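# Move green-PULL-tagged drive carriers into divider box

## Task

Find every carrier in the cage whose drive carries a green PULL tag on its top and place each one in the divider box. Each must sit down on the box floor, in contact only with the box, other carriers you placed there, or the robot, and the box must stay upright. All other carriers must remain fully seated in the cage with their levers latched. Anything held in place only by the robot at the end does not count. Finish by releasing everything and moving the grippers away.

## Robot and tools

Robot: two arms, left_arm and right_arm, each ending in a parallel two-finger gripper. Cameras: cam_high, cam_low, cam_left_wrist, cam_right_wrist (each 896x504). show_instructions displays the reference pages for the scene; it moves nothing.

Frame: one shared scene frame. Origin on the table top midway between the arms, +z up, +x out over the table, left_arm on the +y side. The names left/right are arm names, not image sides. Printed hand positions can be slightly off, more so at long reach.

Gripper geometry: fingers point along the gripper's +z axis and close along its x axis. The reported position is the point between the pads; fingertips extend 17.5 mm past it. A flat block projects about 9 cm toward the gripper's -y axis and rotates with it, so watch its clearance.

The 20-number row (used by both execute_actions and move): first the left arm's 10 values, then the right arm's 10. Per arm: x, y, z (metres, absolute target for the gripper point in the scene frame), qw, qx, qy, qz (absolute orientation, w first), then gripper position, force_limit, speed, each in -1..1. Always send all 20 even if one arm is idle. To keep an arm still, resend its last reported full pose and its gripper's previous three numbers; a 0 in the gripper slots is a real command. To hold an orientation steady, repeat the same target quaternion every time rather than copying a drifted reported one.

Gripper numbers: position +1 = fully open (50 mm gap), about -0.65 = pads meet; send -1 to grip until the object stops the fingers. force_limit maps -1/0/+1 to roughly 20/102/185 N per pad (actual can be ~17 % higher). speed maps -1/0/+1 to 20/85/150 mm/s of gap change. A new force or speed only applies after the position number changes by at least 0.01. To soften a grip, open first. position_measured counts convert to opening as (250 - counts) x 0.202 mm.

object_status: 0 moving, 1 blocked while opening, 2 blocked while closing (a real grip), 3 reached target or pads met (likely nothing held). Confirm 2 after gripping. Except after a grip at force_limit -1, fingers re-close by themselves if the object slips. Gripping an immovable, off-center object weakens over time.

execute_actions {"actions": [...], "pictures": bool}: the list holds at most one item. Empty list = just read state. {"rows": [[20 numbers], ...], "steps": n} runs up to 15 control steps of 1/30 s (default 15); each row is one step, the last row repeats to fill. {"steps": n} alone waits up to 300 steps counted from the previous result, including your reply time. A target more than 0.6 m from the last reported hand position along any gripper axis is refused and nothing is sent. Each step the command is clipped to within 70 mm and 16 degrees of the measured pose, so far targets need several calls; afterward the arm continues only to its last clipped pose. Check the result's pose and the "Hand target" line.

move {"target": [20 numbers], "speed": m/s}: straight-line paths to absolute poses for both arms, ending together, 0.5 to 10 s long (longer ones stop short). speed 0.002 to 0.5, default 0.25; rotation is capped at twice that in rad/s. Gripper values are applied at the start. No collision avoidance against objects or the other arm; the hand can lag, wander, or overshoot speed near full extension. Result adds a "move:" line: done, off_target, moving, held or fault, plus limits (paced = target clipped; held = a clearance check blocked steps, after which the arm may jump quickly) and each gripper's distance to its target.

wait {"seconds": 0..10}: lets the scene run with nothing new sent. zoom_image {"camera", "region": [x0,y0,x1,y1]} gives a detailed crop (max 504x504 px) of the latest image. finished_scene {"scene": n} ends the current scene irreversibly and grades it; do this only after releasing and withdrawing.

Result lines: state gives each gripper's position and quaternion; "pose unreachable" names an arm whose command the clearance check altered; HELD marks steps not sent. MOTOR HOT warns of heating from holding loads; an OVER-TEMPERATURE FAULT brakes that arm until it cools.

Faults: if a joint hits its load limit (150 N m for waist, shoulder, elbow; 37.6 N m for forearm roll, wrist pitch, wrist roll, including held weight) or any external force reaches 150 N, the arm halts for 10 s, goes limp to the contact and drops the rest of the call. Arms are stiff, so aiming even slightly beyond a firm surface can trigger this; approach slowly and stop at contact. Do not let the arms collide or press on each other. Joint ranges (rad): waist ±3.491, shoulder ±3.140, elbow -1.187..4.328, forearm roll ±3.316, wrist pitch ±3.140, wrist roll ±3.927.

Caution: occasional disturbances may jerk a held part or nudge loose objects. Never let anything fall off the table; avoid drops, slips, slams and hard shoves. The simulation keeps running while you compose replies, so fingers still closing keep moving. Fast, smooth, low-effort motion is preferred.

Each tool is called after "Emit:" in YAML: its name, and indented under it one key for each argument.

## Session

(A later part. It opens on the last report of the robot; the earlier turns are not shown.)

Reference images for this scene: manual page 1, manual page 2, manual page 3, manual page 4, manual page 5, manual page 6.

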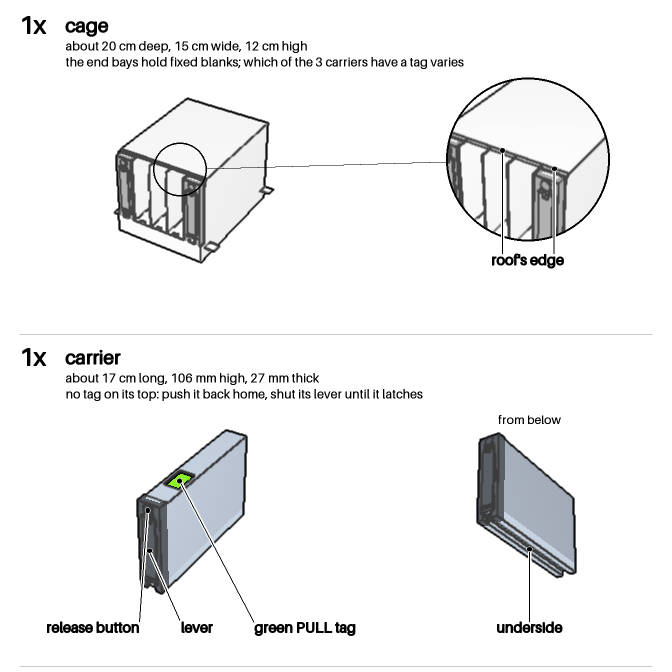

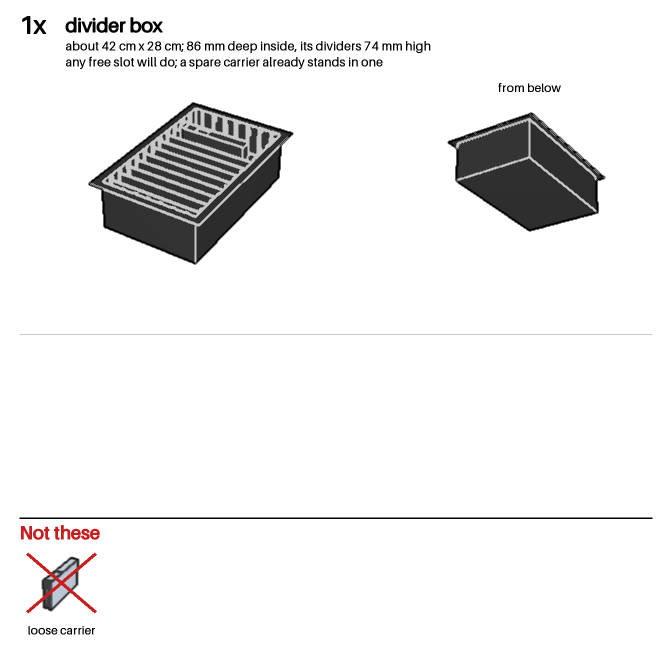

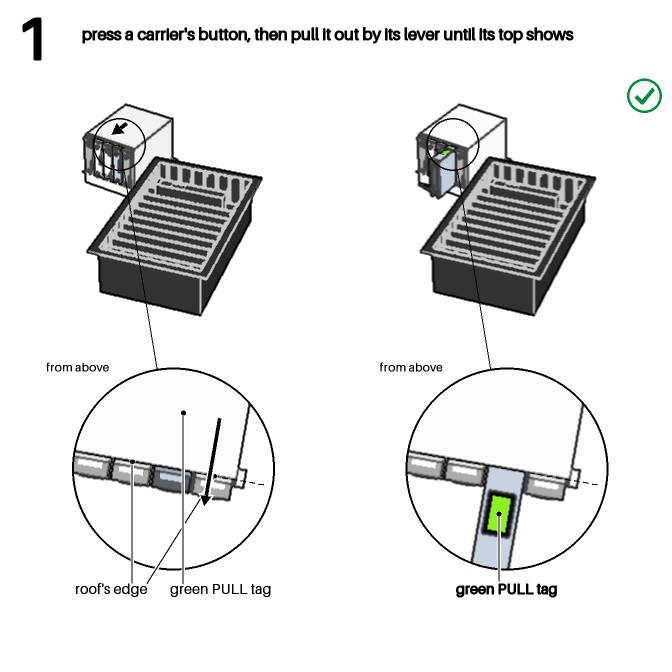

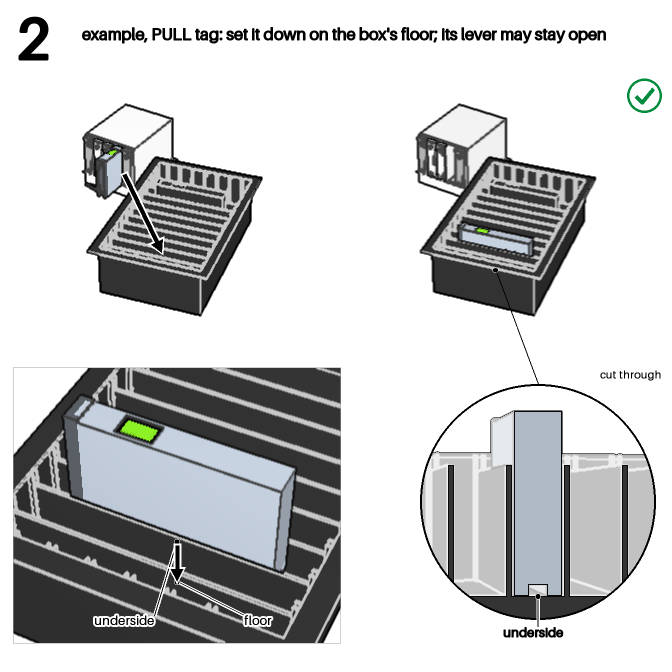

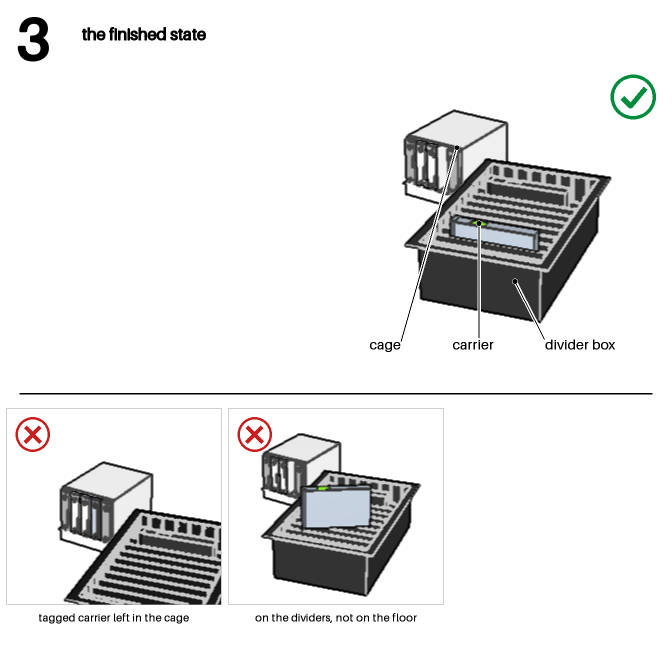

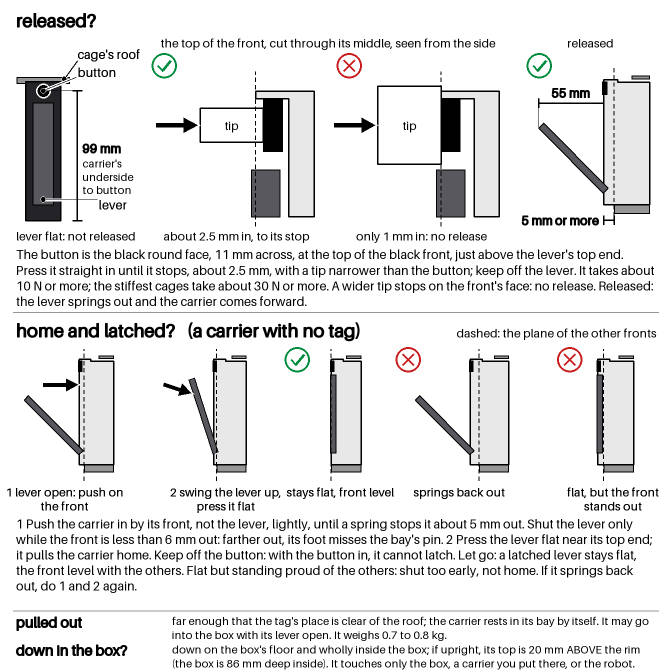

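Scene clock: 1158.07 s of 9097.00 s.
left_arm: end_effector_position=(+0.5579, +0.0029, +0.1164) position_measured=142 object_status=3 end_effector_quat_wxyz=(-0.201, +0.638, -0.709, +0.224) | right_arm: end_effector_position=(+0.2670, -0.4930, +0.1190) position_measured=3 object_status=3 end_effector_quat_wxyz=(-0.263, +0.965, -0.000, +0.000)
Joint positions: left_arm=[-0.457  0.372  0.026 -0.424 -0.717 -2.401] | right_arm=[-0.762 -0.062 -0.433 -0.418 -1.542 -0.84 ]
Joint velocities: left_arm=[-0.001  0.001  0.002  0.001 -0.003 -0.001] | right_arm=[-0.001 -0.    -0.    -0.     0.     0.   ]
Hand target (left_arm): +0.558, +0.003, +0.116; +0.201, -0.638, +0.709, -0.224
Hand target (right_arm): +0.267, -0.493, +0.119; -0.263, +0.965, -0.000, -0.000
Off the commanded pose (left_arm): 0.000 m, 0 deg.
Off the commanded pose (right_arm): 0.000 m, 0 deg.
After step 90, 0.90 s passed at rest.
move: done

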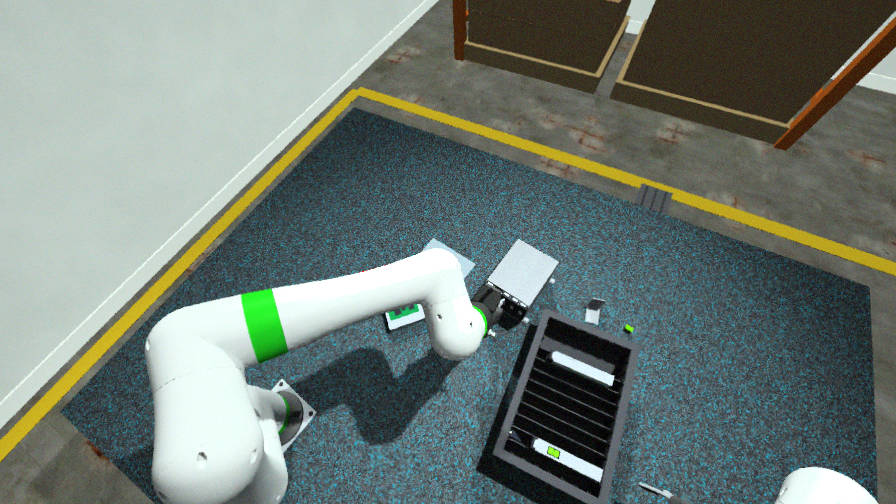

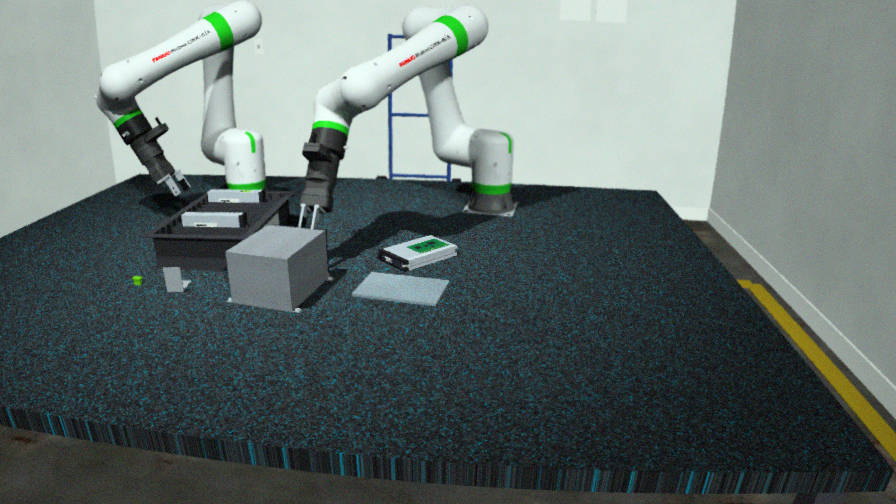

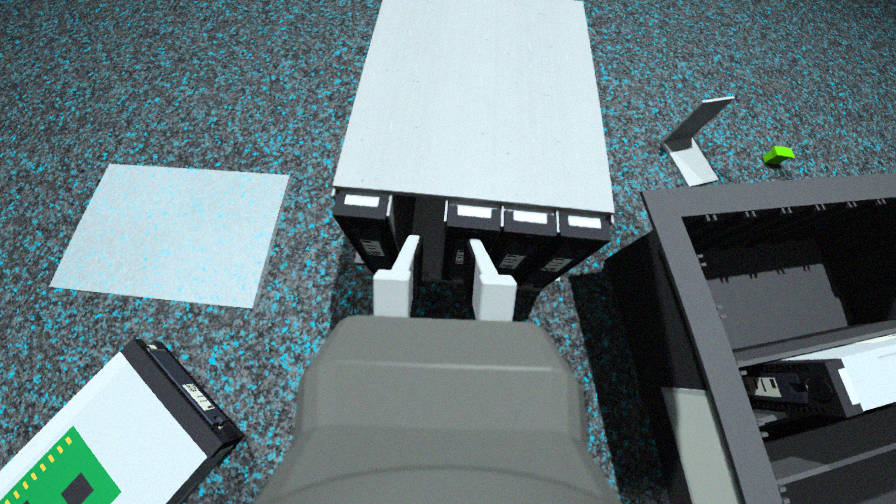

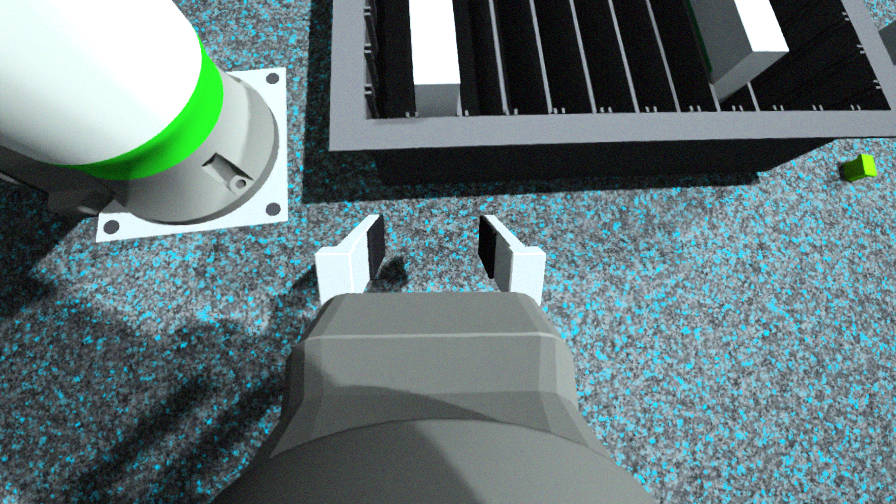

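Emit:
move:
  target: [0.5615,0.0024,0.1164,-0.2010,0.6376,-0.7093,0.2236,0.063,0,0.5,0.267,-0.493,0.119,0.263,-0.9648,0,0,1.0,0,0.5]
  speed: 0.003

Emit:
zoom_image:
  camera: "cam_left_wrist"
  region: [400,170,560,280]

Scene clock: 1169.33 s of 9097.00 s.
left_arm: end_effector_position=(+0.5615, +0.0024, +0.1164) position_measured=142 object_status=3 end_effector_quat_wxyz=(-0.201, +0.638, -0.709, +0.224) | right_arm: end_effector_position=(+0.2670, -0.4930, +0.1190) position_measured=3 object_status=3 end_effector_quat_wxyz=(-0.263, +0.965, -0.000, +0.000)
Joint positions: left_arm=[-0.454  0.378  0.034 -0.421 -0.717 -2.406] | right_arm=[-0.762 -0.062 -0.433 -0.418 -1.542 -0.84 ]
Joint velocities: left_arm=[ 0.001  0.001  0.    -0.    -0.001  0.   ] | right_arm=[ 0.001  0.    -0.    -0.    -0.    -0.   ]
Hand target (left_arm): +0.561, +0.002, +0.116; +0.201, -0.638, +0.709, -0.224
Hand target (right_arm): +0.267, -0.493, +0.119; -0.263, +0.965, -0.000, -0.000
Off the commanded pose (left_arm): 0.000 m, 0 deg.
Off the commanded pose (right_arm): 0.000 m, 0 deg.
After step 90, 6.87 s passed at rest.
move: done

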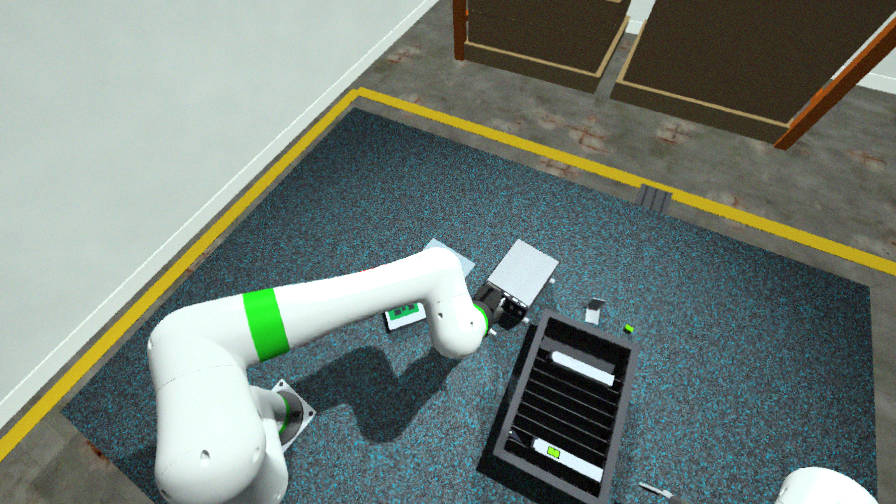

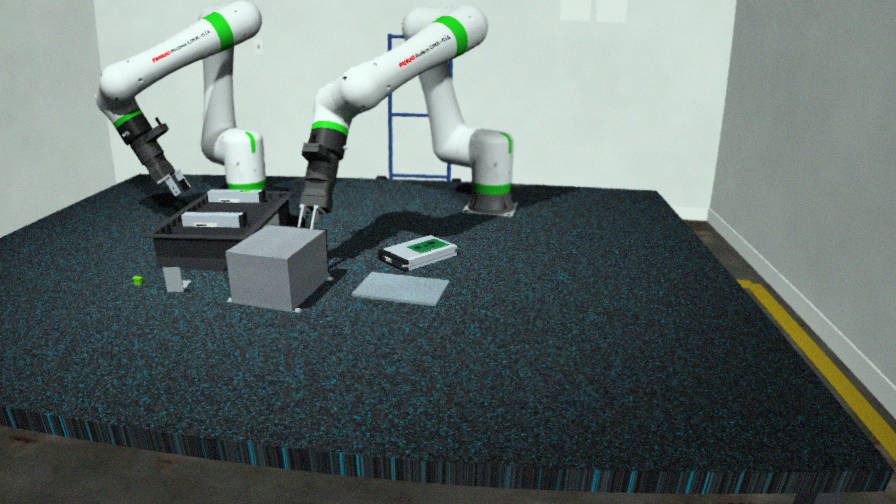

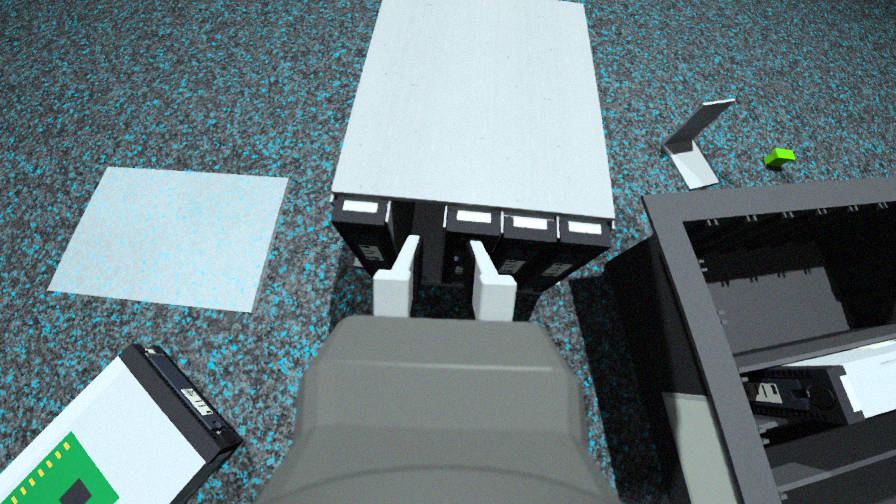

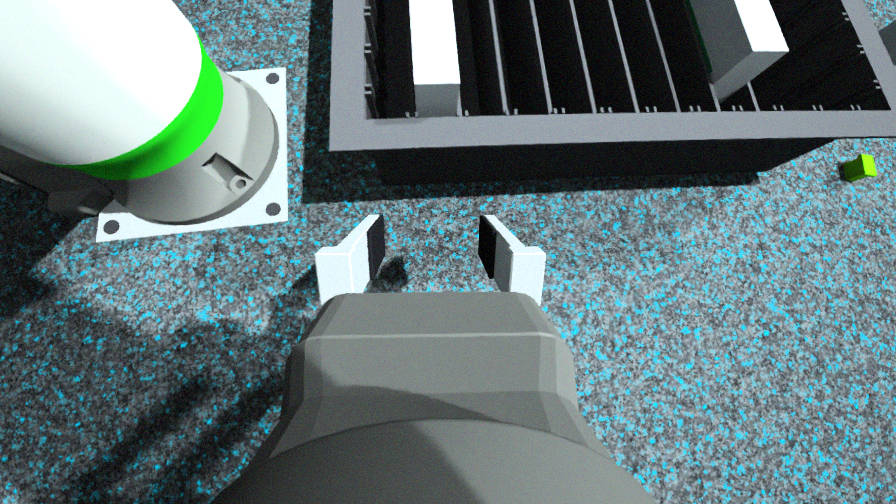

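Region (400, 170, 560, 280) of cam_left_wrist's 896x504 image, scaled by 3.150, with more detail than that image has; it fills the top 346 rows of this view, and the rest is white.

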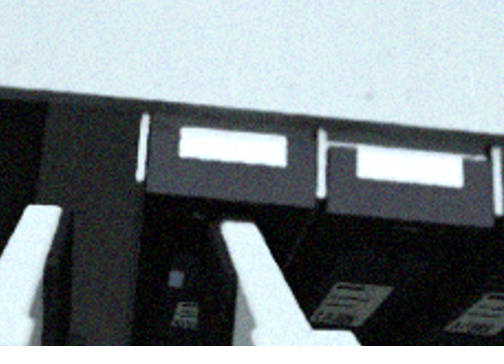

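Emit:
move:
  target: [0.5623,0.0022,0.1164,-0.2010,0.6376,-0.7093,0.2236,0.063,0,0.5,0.267,-0.493,0.119,0.263,-0.9648,0,0,1.0,0,0.5]
  speed: 0.003

Emit:
zoom_image:
  camera: "cam_left_wrist"
  region: [400,170,560,280]

Scene clock: 1172.93 s of 9097.00 s.
left_arm: end_effector_position=(+0.5623, +0.0022, +0.1164) position_measured=142 object_status=3 end_effector_quat_wxyz=(-0.201, +0.638, -0.709, +0.224) | right_arm: end_effector_position=(+0.2670, -0.4930, +0.1190) position_measured=3 object_status=3 end_effector_quat_wxyz=(-0.263, +0.965, -0.000, +0.000)
Joint positions: left_arm=[-0.453  0.38   0.036 -0.421 -0.718 -2.407] | right_arm=[-0.762 -0.062 -0.433 -0.418 -1.542 -0.84 ]
Joint velocities: left_arm=[-0.001  0.     0.001 -0.001  0.    -0.001] | right_arm=[ 0. -0.  0.  0.  0. -0.]
Hand target (left_arm): +0.562, +0.002, +0.116; +0.201, -0.638, +0.709, -0.224
Hand target (right_arm): +0.267, -0.493, +0.119; -0.263, +0.965, -0.000, -0.000
Off the commanded pose (left_arm): 0.000 m, 0 deg.
Off the commanded pose (right_arm): 0.000 m, 0 deg.
move: done

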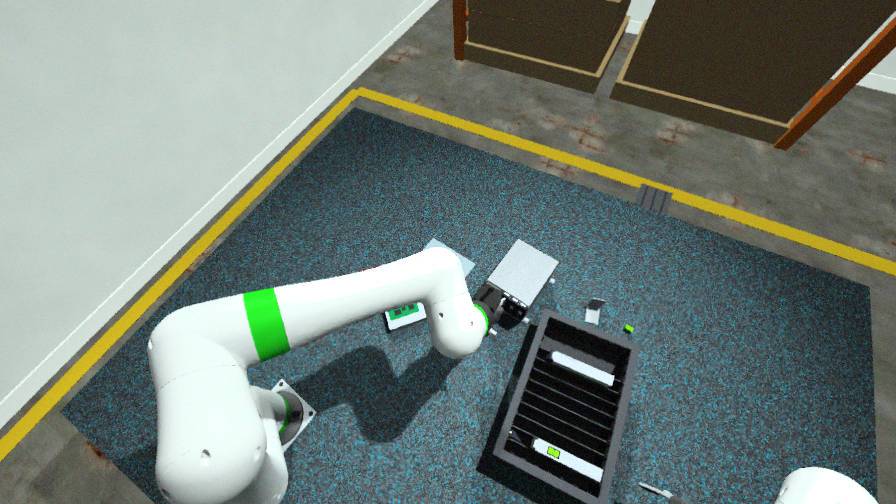

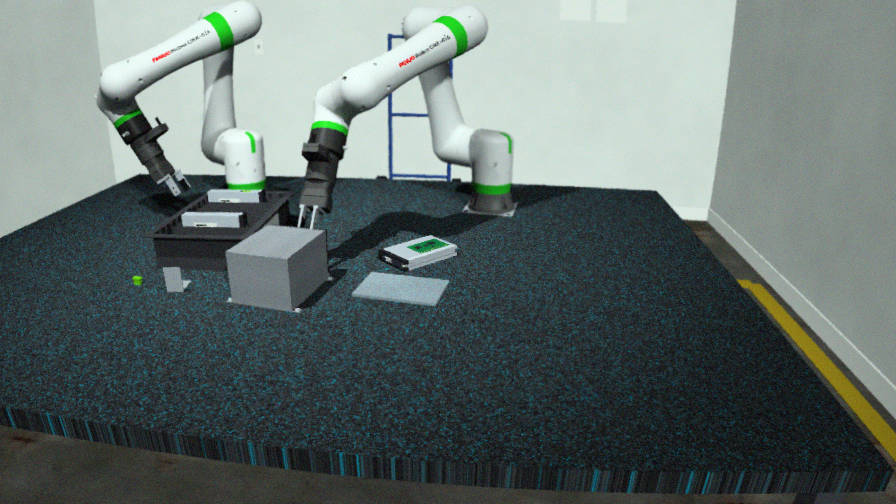

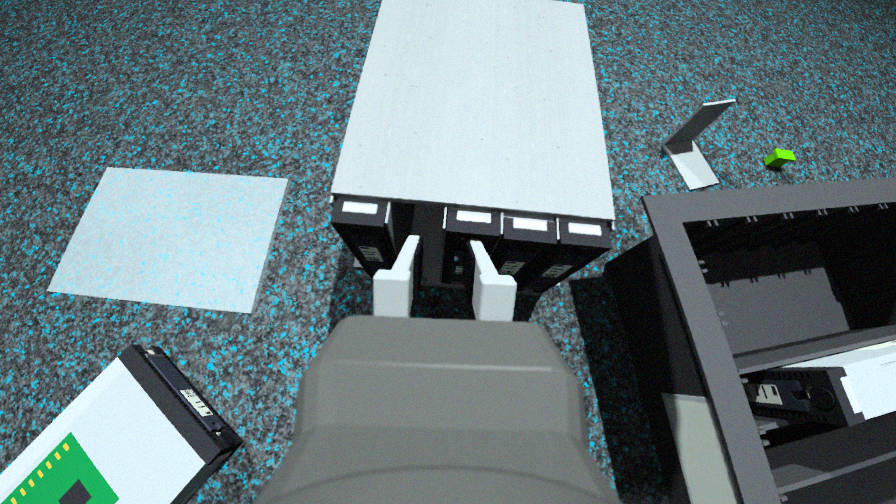

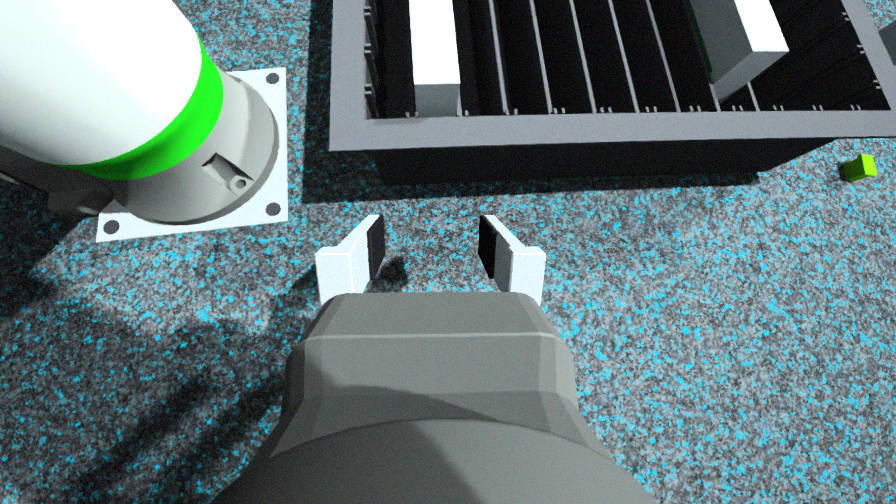

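Region (400, 170, 560, 280) of cam_left_wrist's 896x504 image, scaled by 3.150, with more detail than that image has; it fills the top 346 rows of this view, and the rest is white.

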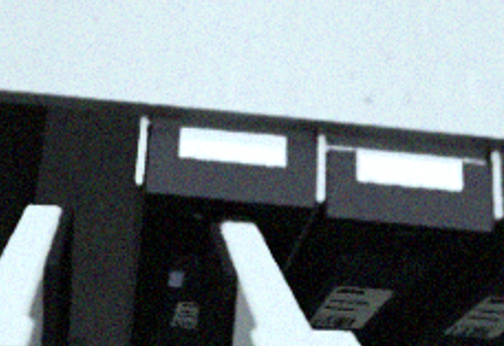

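Emit:
move:
  target: [0.5475,0.0046,0.1200,-0.2010,0.6376,-0.7093,0.2236,0.063,0,0.5,0.267,-0.493,0.119,0.263,-0.9648,0,0,1.0,0,0.5]
  speed: 0.02

Emit:
zoom_image:
  camera: "cam_left_wrist"
  region: [340,140,620,320]

Scene clock: 1179.57 s of 9097.00 s.
left_arm: end_effector_position=(+0.5476, +0.0046, +0.1200) position_measured=142 object_status=3 end_effector_quat_wxyz=(-0.201, +0.638, -0.709, +0.224) | right_arm: end_effector_position=(+0.2670, -0.4930, +0.1190) position_measured=3 object_status=3 end_effector_quat_wxyz=(-0.263, +0.965, -0.000, -0.000)
Joint positions: left_arm=[-0.466  0.349  0.005 -0.429 -0.723 -2.39 ] | right_arm=[-0.762 -0.062 -0.433 -0.418 -1.542 -0.84 ]
Joint velocities: left_arm=[-0.002 -0.002 -0.002 -0.001 -0.001  0.003] | right_arm=[-0.001  0.     0.    -0.     0.     0.002]
Hand target (left_arm): +0.548, +0.005, +0.120; +0.201, -0.638, +0.709, -0.224
Hand target (right_arm): +0.267, -0.493, +0.119; -0.263, +0.965, -0.000, -0.000
Off the commanded pose (left_arm): 0.000 m, 0 deg.
Off the commanded pose (right_arm): 0.000 m, 0 deg.
After step 90, 2.60 s passed at rest.
move: done

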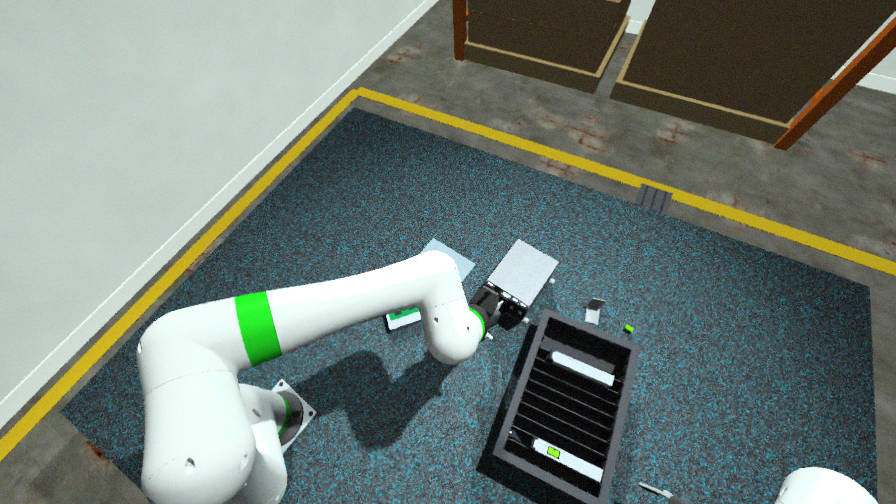

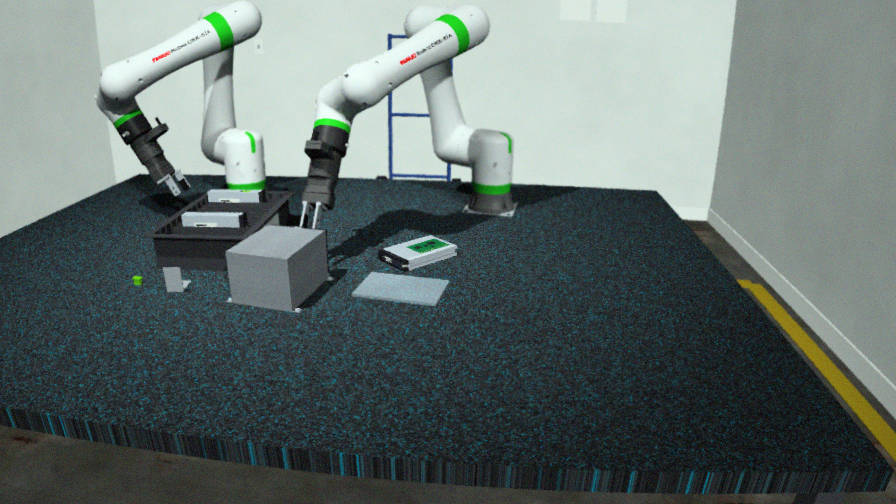

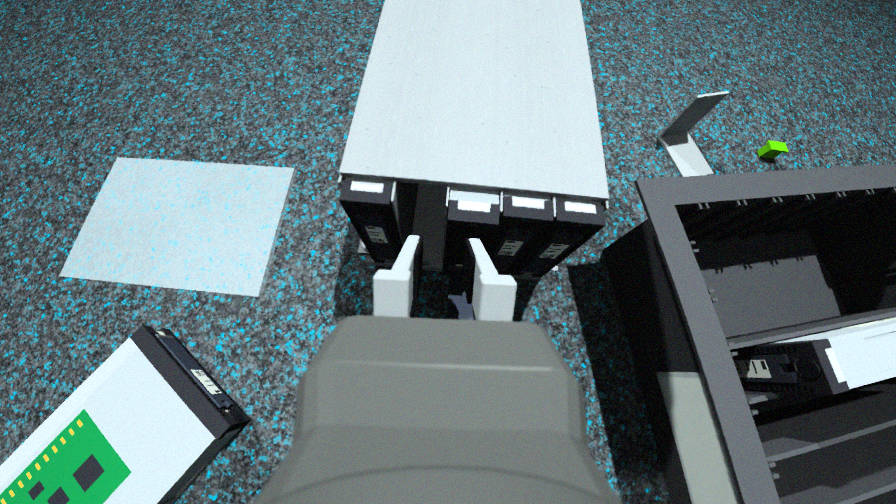

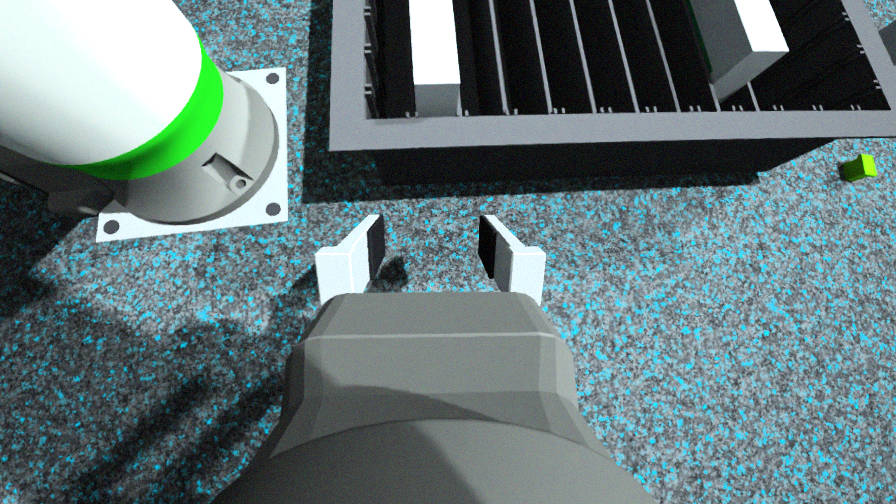

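Region (340, 140, 620, 320) of cam_left_wrist's 896x504 image, scaled by 1.800, with more detail than that image has; it fills the top 324 rows of this view, and the rest is white.

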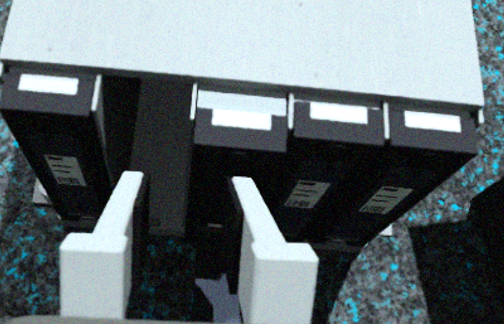

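Emit:
move:
  target: [0.5303,-0.0061,0.1220,0,0.6474,-0.7621,0,0.076,0,0.5,0.267,-0.493,0.119,0.263,-0.9648,0,0,1.0,0,0.5]
  speed: 0.15

Emit:
zoom_image:
  camera: "cam_left_wrist"
  region: [340,100,560,340]

Scene clock: 1202.23 s of 9097.00 s.
left_arm: end_effector_position=(+0.5301, -0.0062, +0.1222) position_measured=141 object_status=3 end_effector_quat_wxyz=(+0.001, +0.647, -0.763, +0.001) | right_arm: end_effector_position=(+0.2670, -0.4930, +0.1190) position_measured=3 object_status=3 end_effector_quat_wxyz=(-0.263, +0.965, -0.000, +0.000)
Joint positions: left_arm=[-0.343  0.634  0.481  0.002 -1.417 -2.822] | right_arm=[-0.762 -0.062 -0.433 -0.418 -1.542 -0.84 ]
Joint velocities: left_arm=[-0.001  0.005  0.008 -0.    -0.009 -0.   ] | right_arm=[-0.002 -0.    -0.    -0.    -0.     0.   ]
Hand target (left_arm): +0.530, -0.006, +0.122; -0.001, -0.647, +0.763, -0.001
Hand target (right_arm): +0.267, -0.493, +0.119; -0.263, +0.965, -0.000, -0.000
Off the commanded pose (left_arm): 0.000 m, 0 deg.
Off the commanded pose (right_arm): 0.000 m, 0 deg.
After step 90, 17.23 s passed at rest.
move: done

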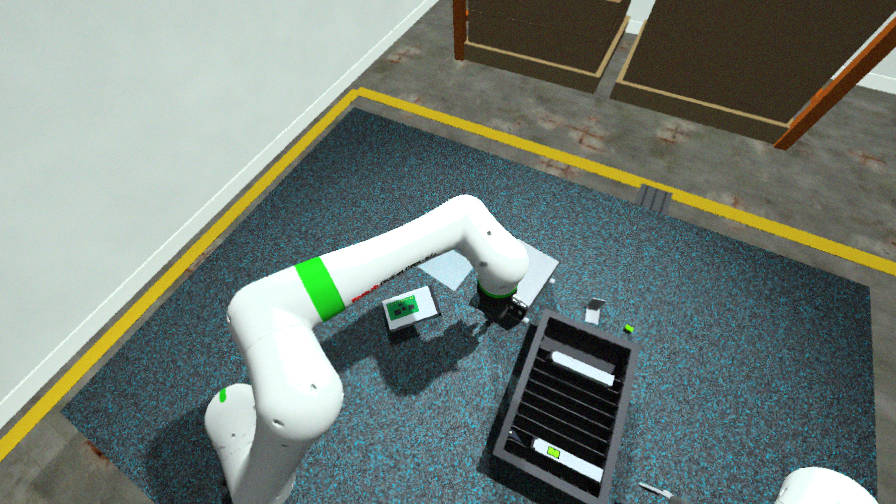

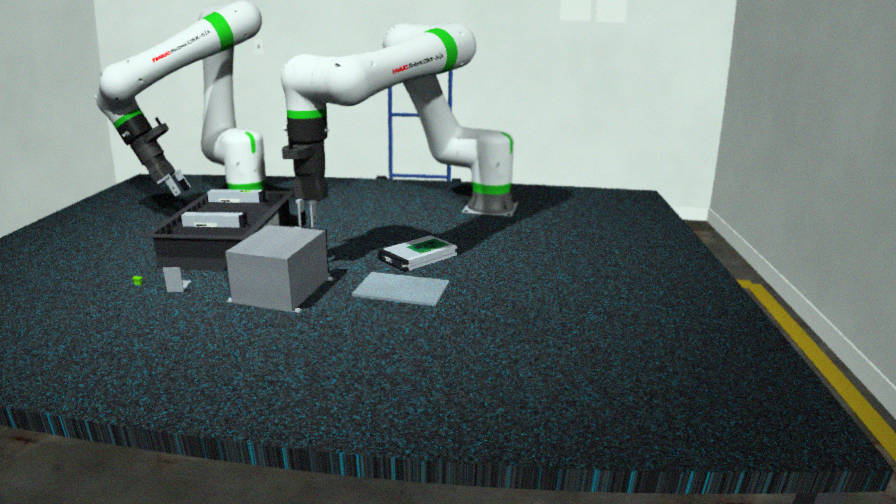

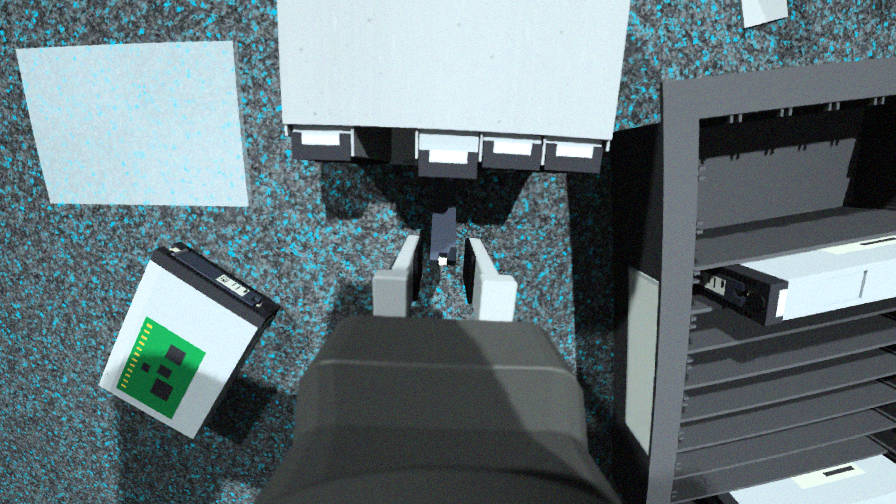

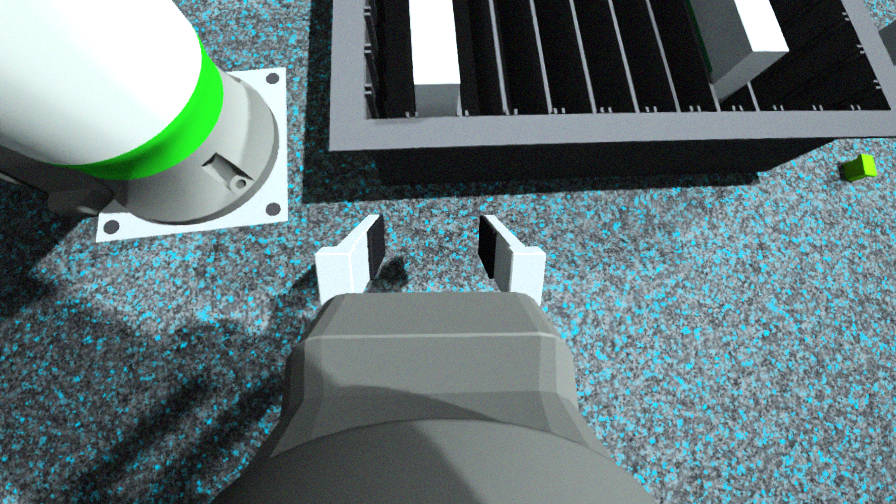

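Region (340, 100, 560, 340) of cam_left_wrist's 896x504 image, scaled by 2.100, with more detail than that image has; it fills the left 462 columns of this view, and the rest is white.

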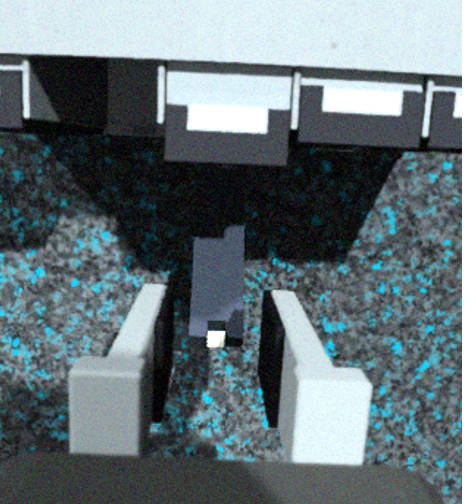

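Emit:
move:
  target: [0.5303,-0.0061,0.0640,0,0.6474,-0.7621,0,0.076,0,0.5,0.267,-0.493,0.119,0.263,-0.9648,0,0,1.0,0,0.5]
  speed: 0.06

Emit:
zoom_image:
  camera: "cam_left_wrist"
  region: [340,100,560,340]

Scene clock: 1210.03 s of 9097.00 s.
left_arm: end_effector_position=(+0.5304, -0.0061, +0.0641) position_measured=141 object_status=3 end_effector_quat_wxyz=(-0.000, +0.647, -0.762, +0.000) | right_arm: end_effector_position=(+0.2670, -0.4930, +0.1190) position_measured=3 object_status=3 end_effector_quat_wxyz=(-0.263, +0.965, -0.000, +0.000)
Joint positions: left_arm=[-0.344  0.668  0.398 -0.    -1.301 -2.82 ] | right_arm=[-0.762 -0.062 -0.433 -0.418 -1.542 -0.84 ]
Joint velocities: left_arm=[-0.     0.001 -0.001 -0.     0.002 -0.001] | right_arm=[ 0.001  0.     0.     0.    -0.     0.001]
Hand target (left_arm): +0.530, -0.006, +0.064; +0.000, -0.647, +0.762, +0.000
Hand target (right_arm): +0.267, -0.493, +0.119; -0.263, +0.965, -0.000, -0.000
Off the commanded pose (left_arm): 0.000 m, 0 deg.
Off the commanded pose (right_arm): 0.000 m, 0 deg.
After step 90, 3.50 s passed at rest.
move: done

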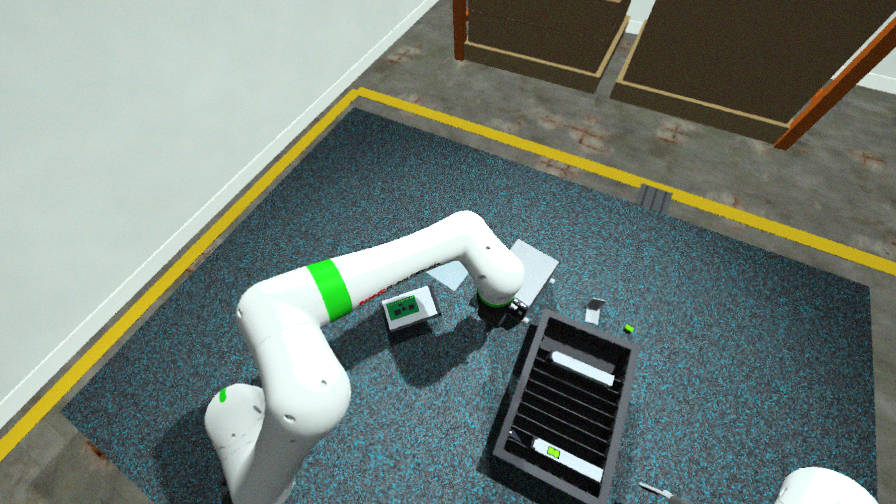

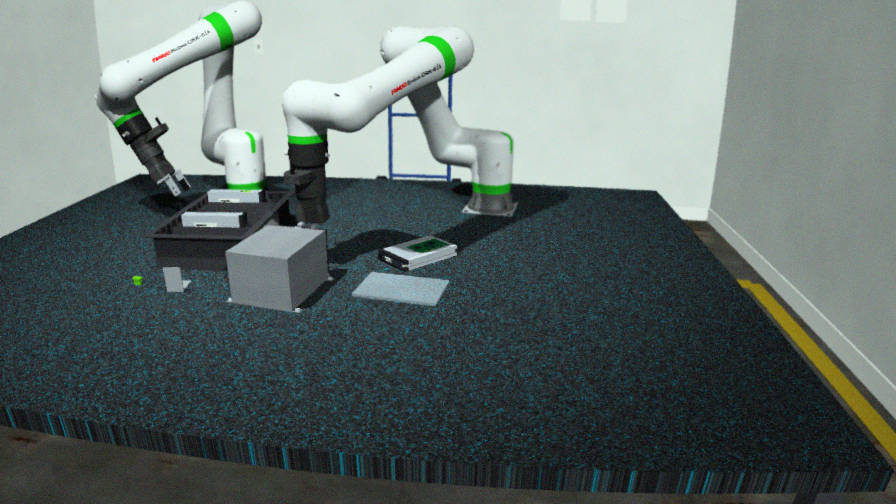

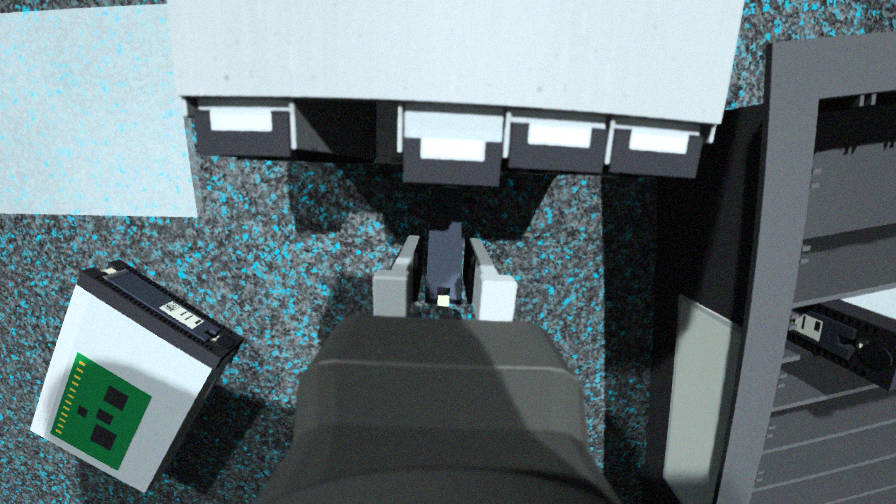

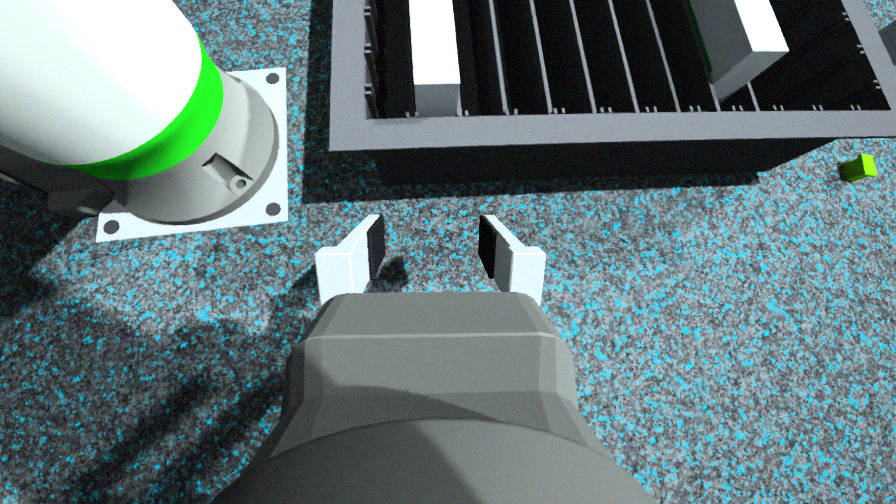

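Region (340, 100, 560, 340) of cam_left_wrist's 896x504 image, scaled by 2.100, with more detail than that image has; it fills the left 462 columns of this view, and the rest is white.

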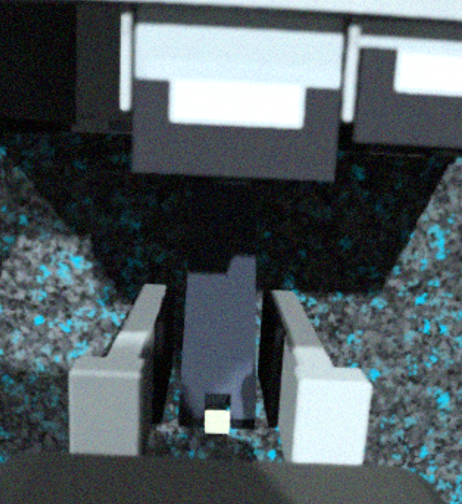

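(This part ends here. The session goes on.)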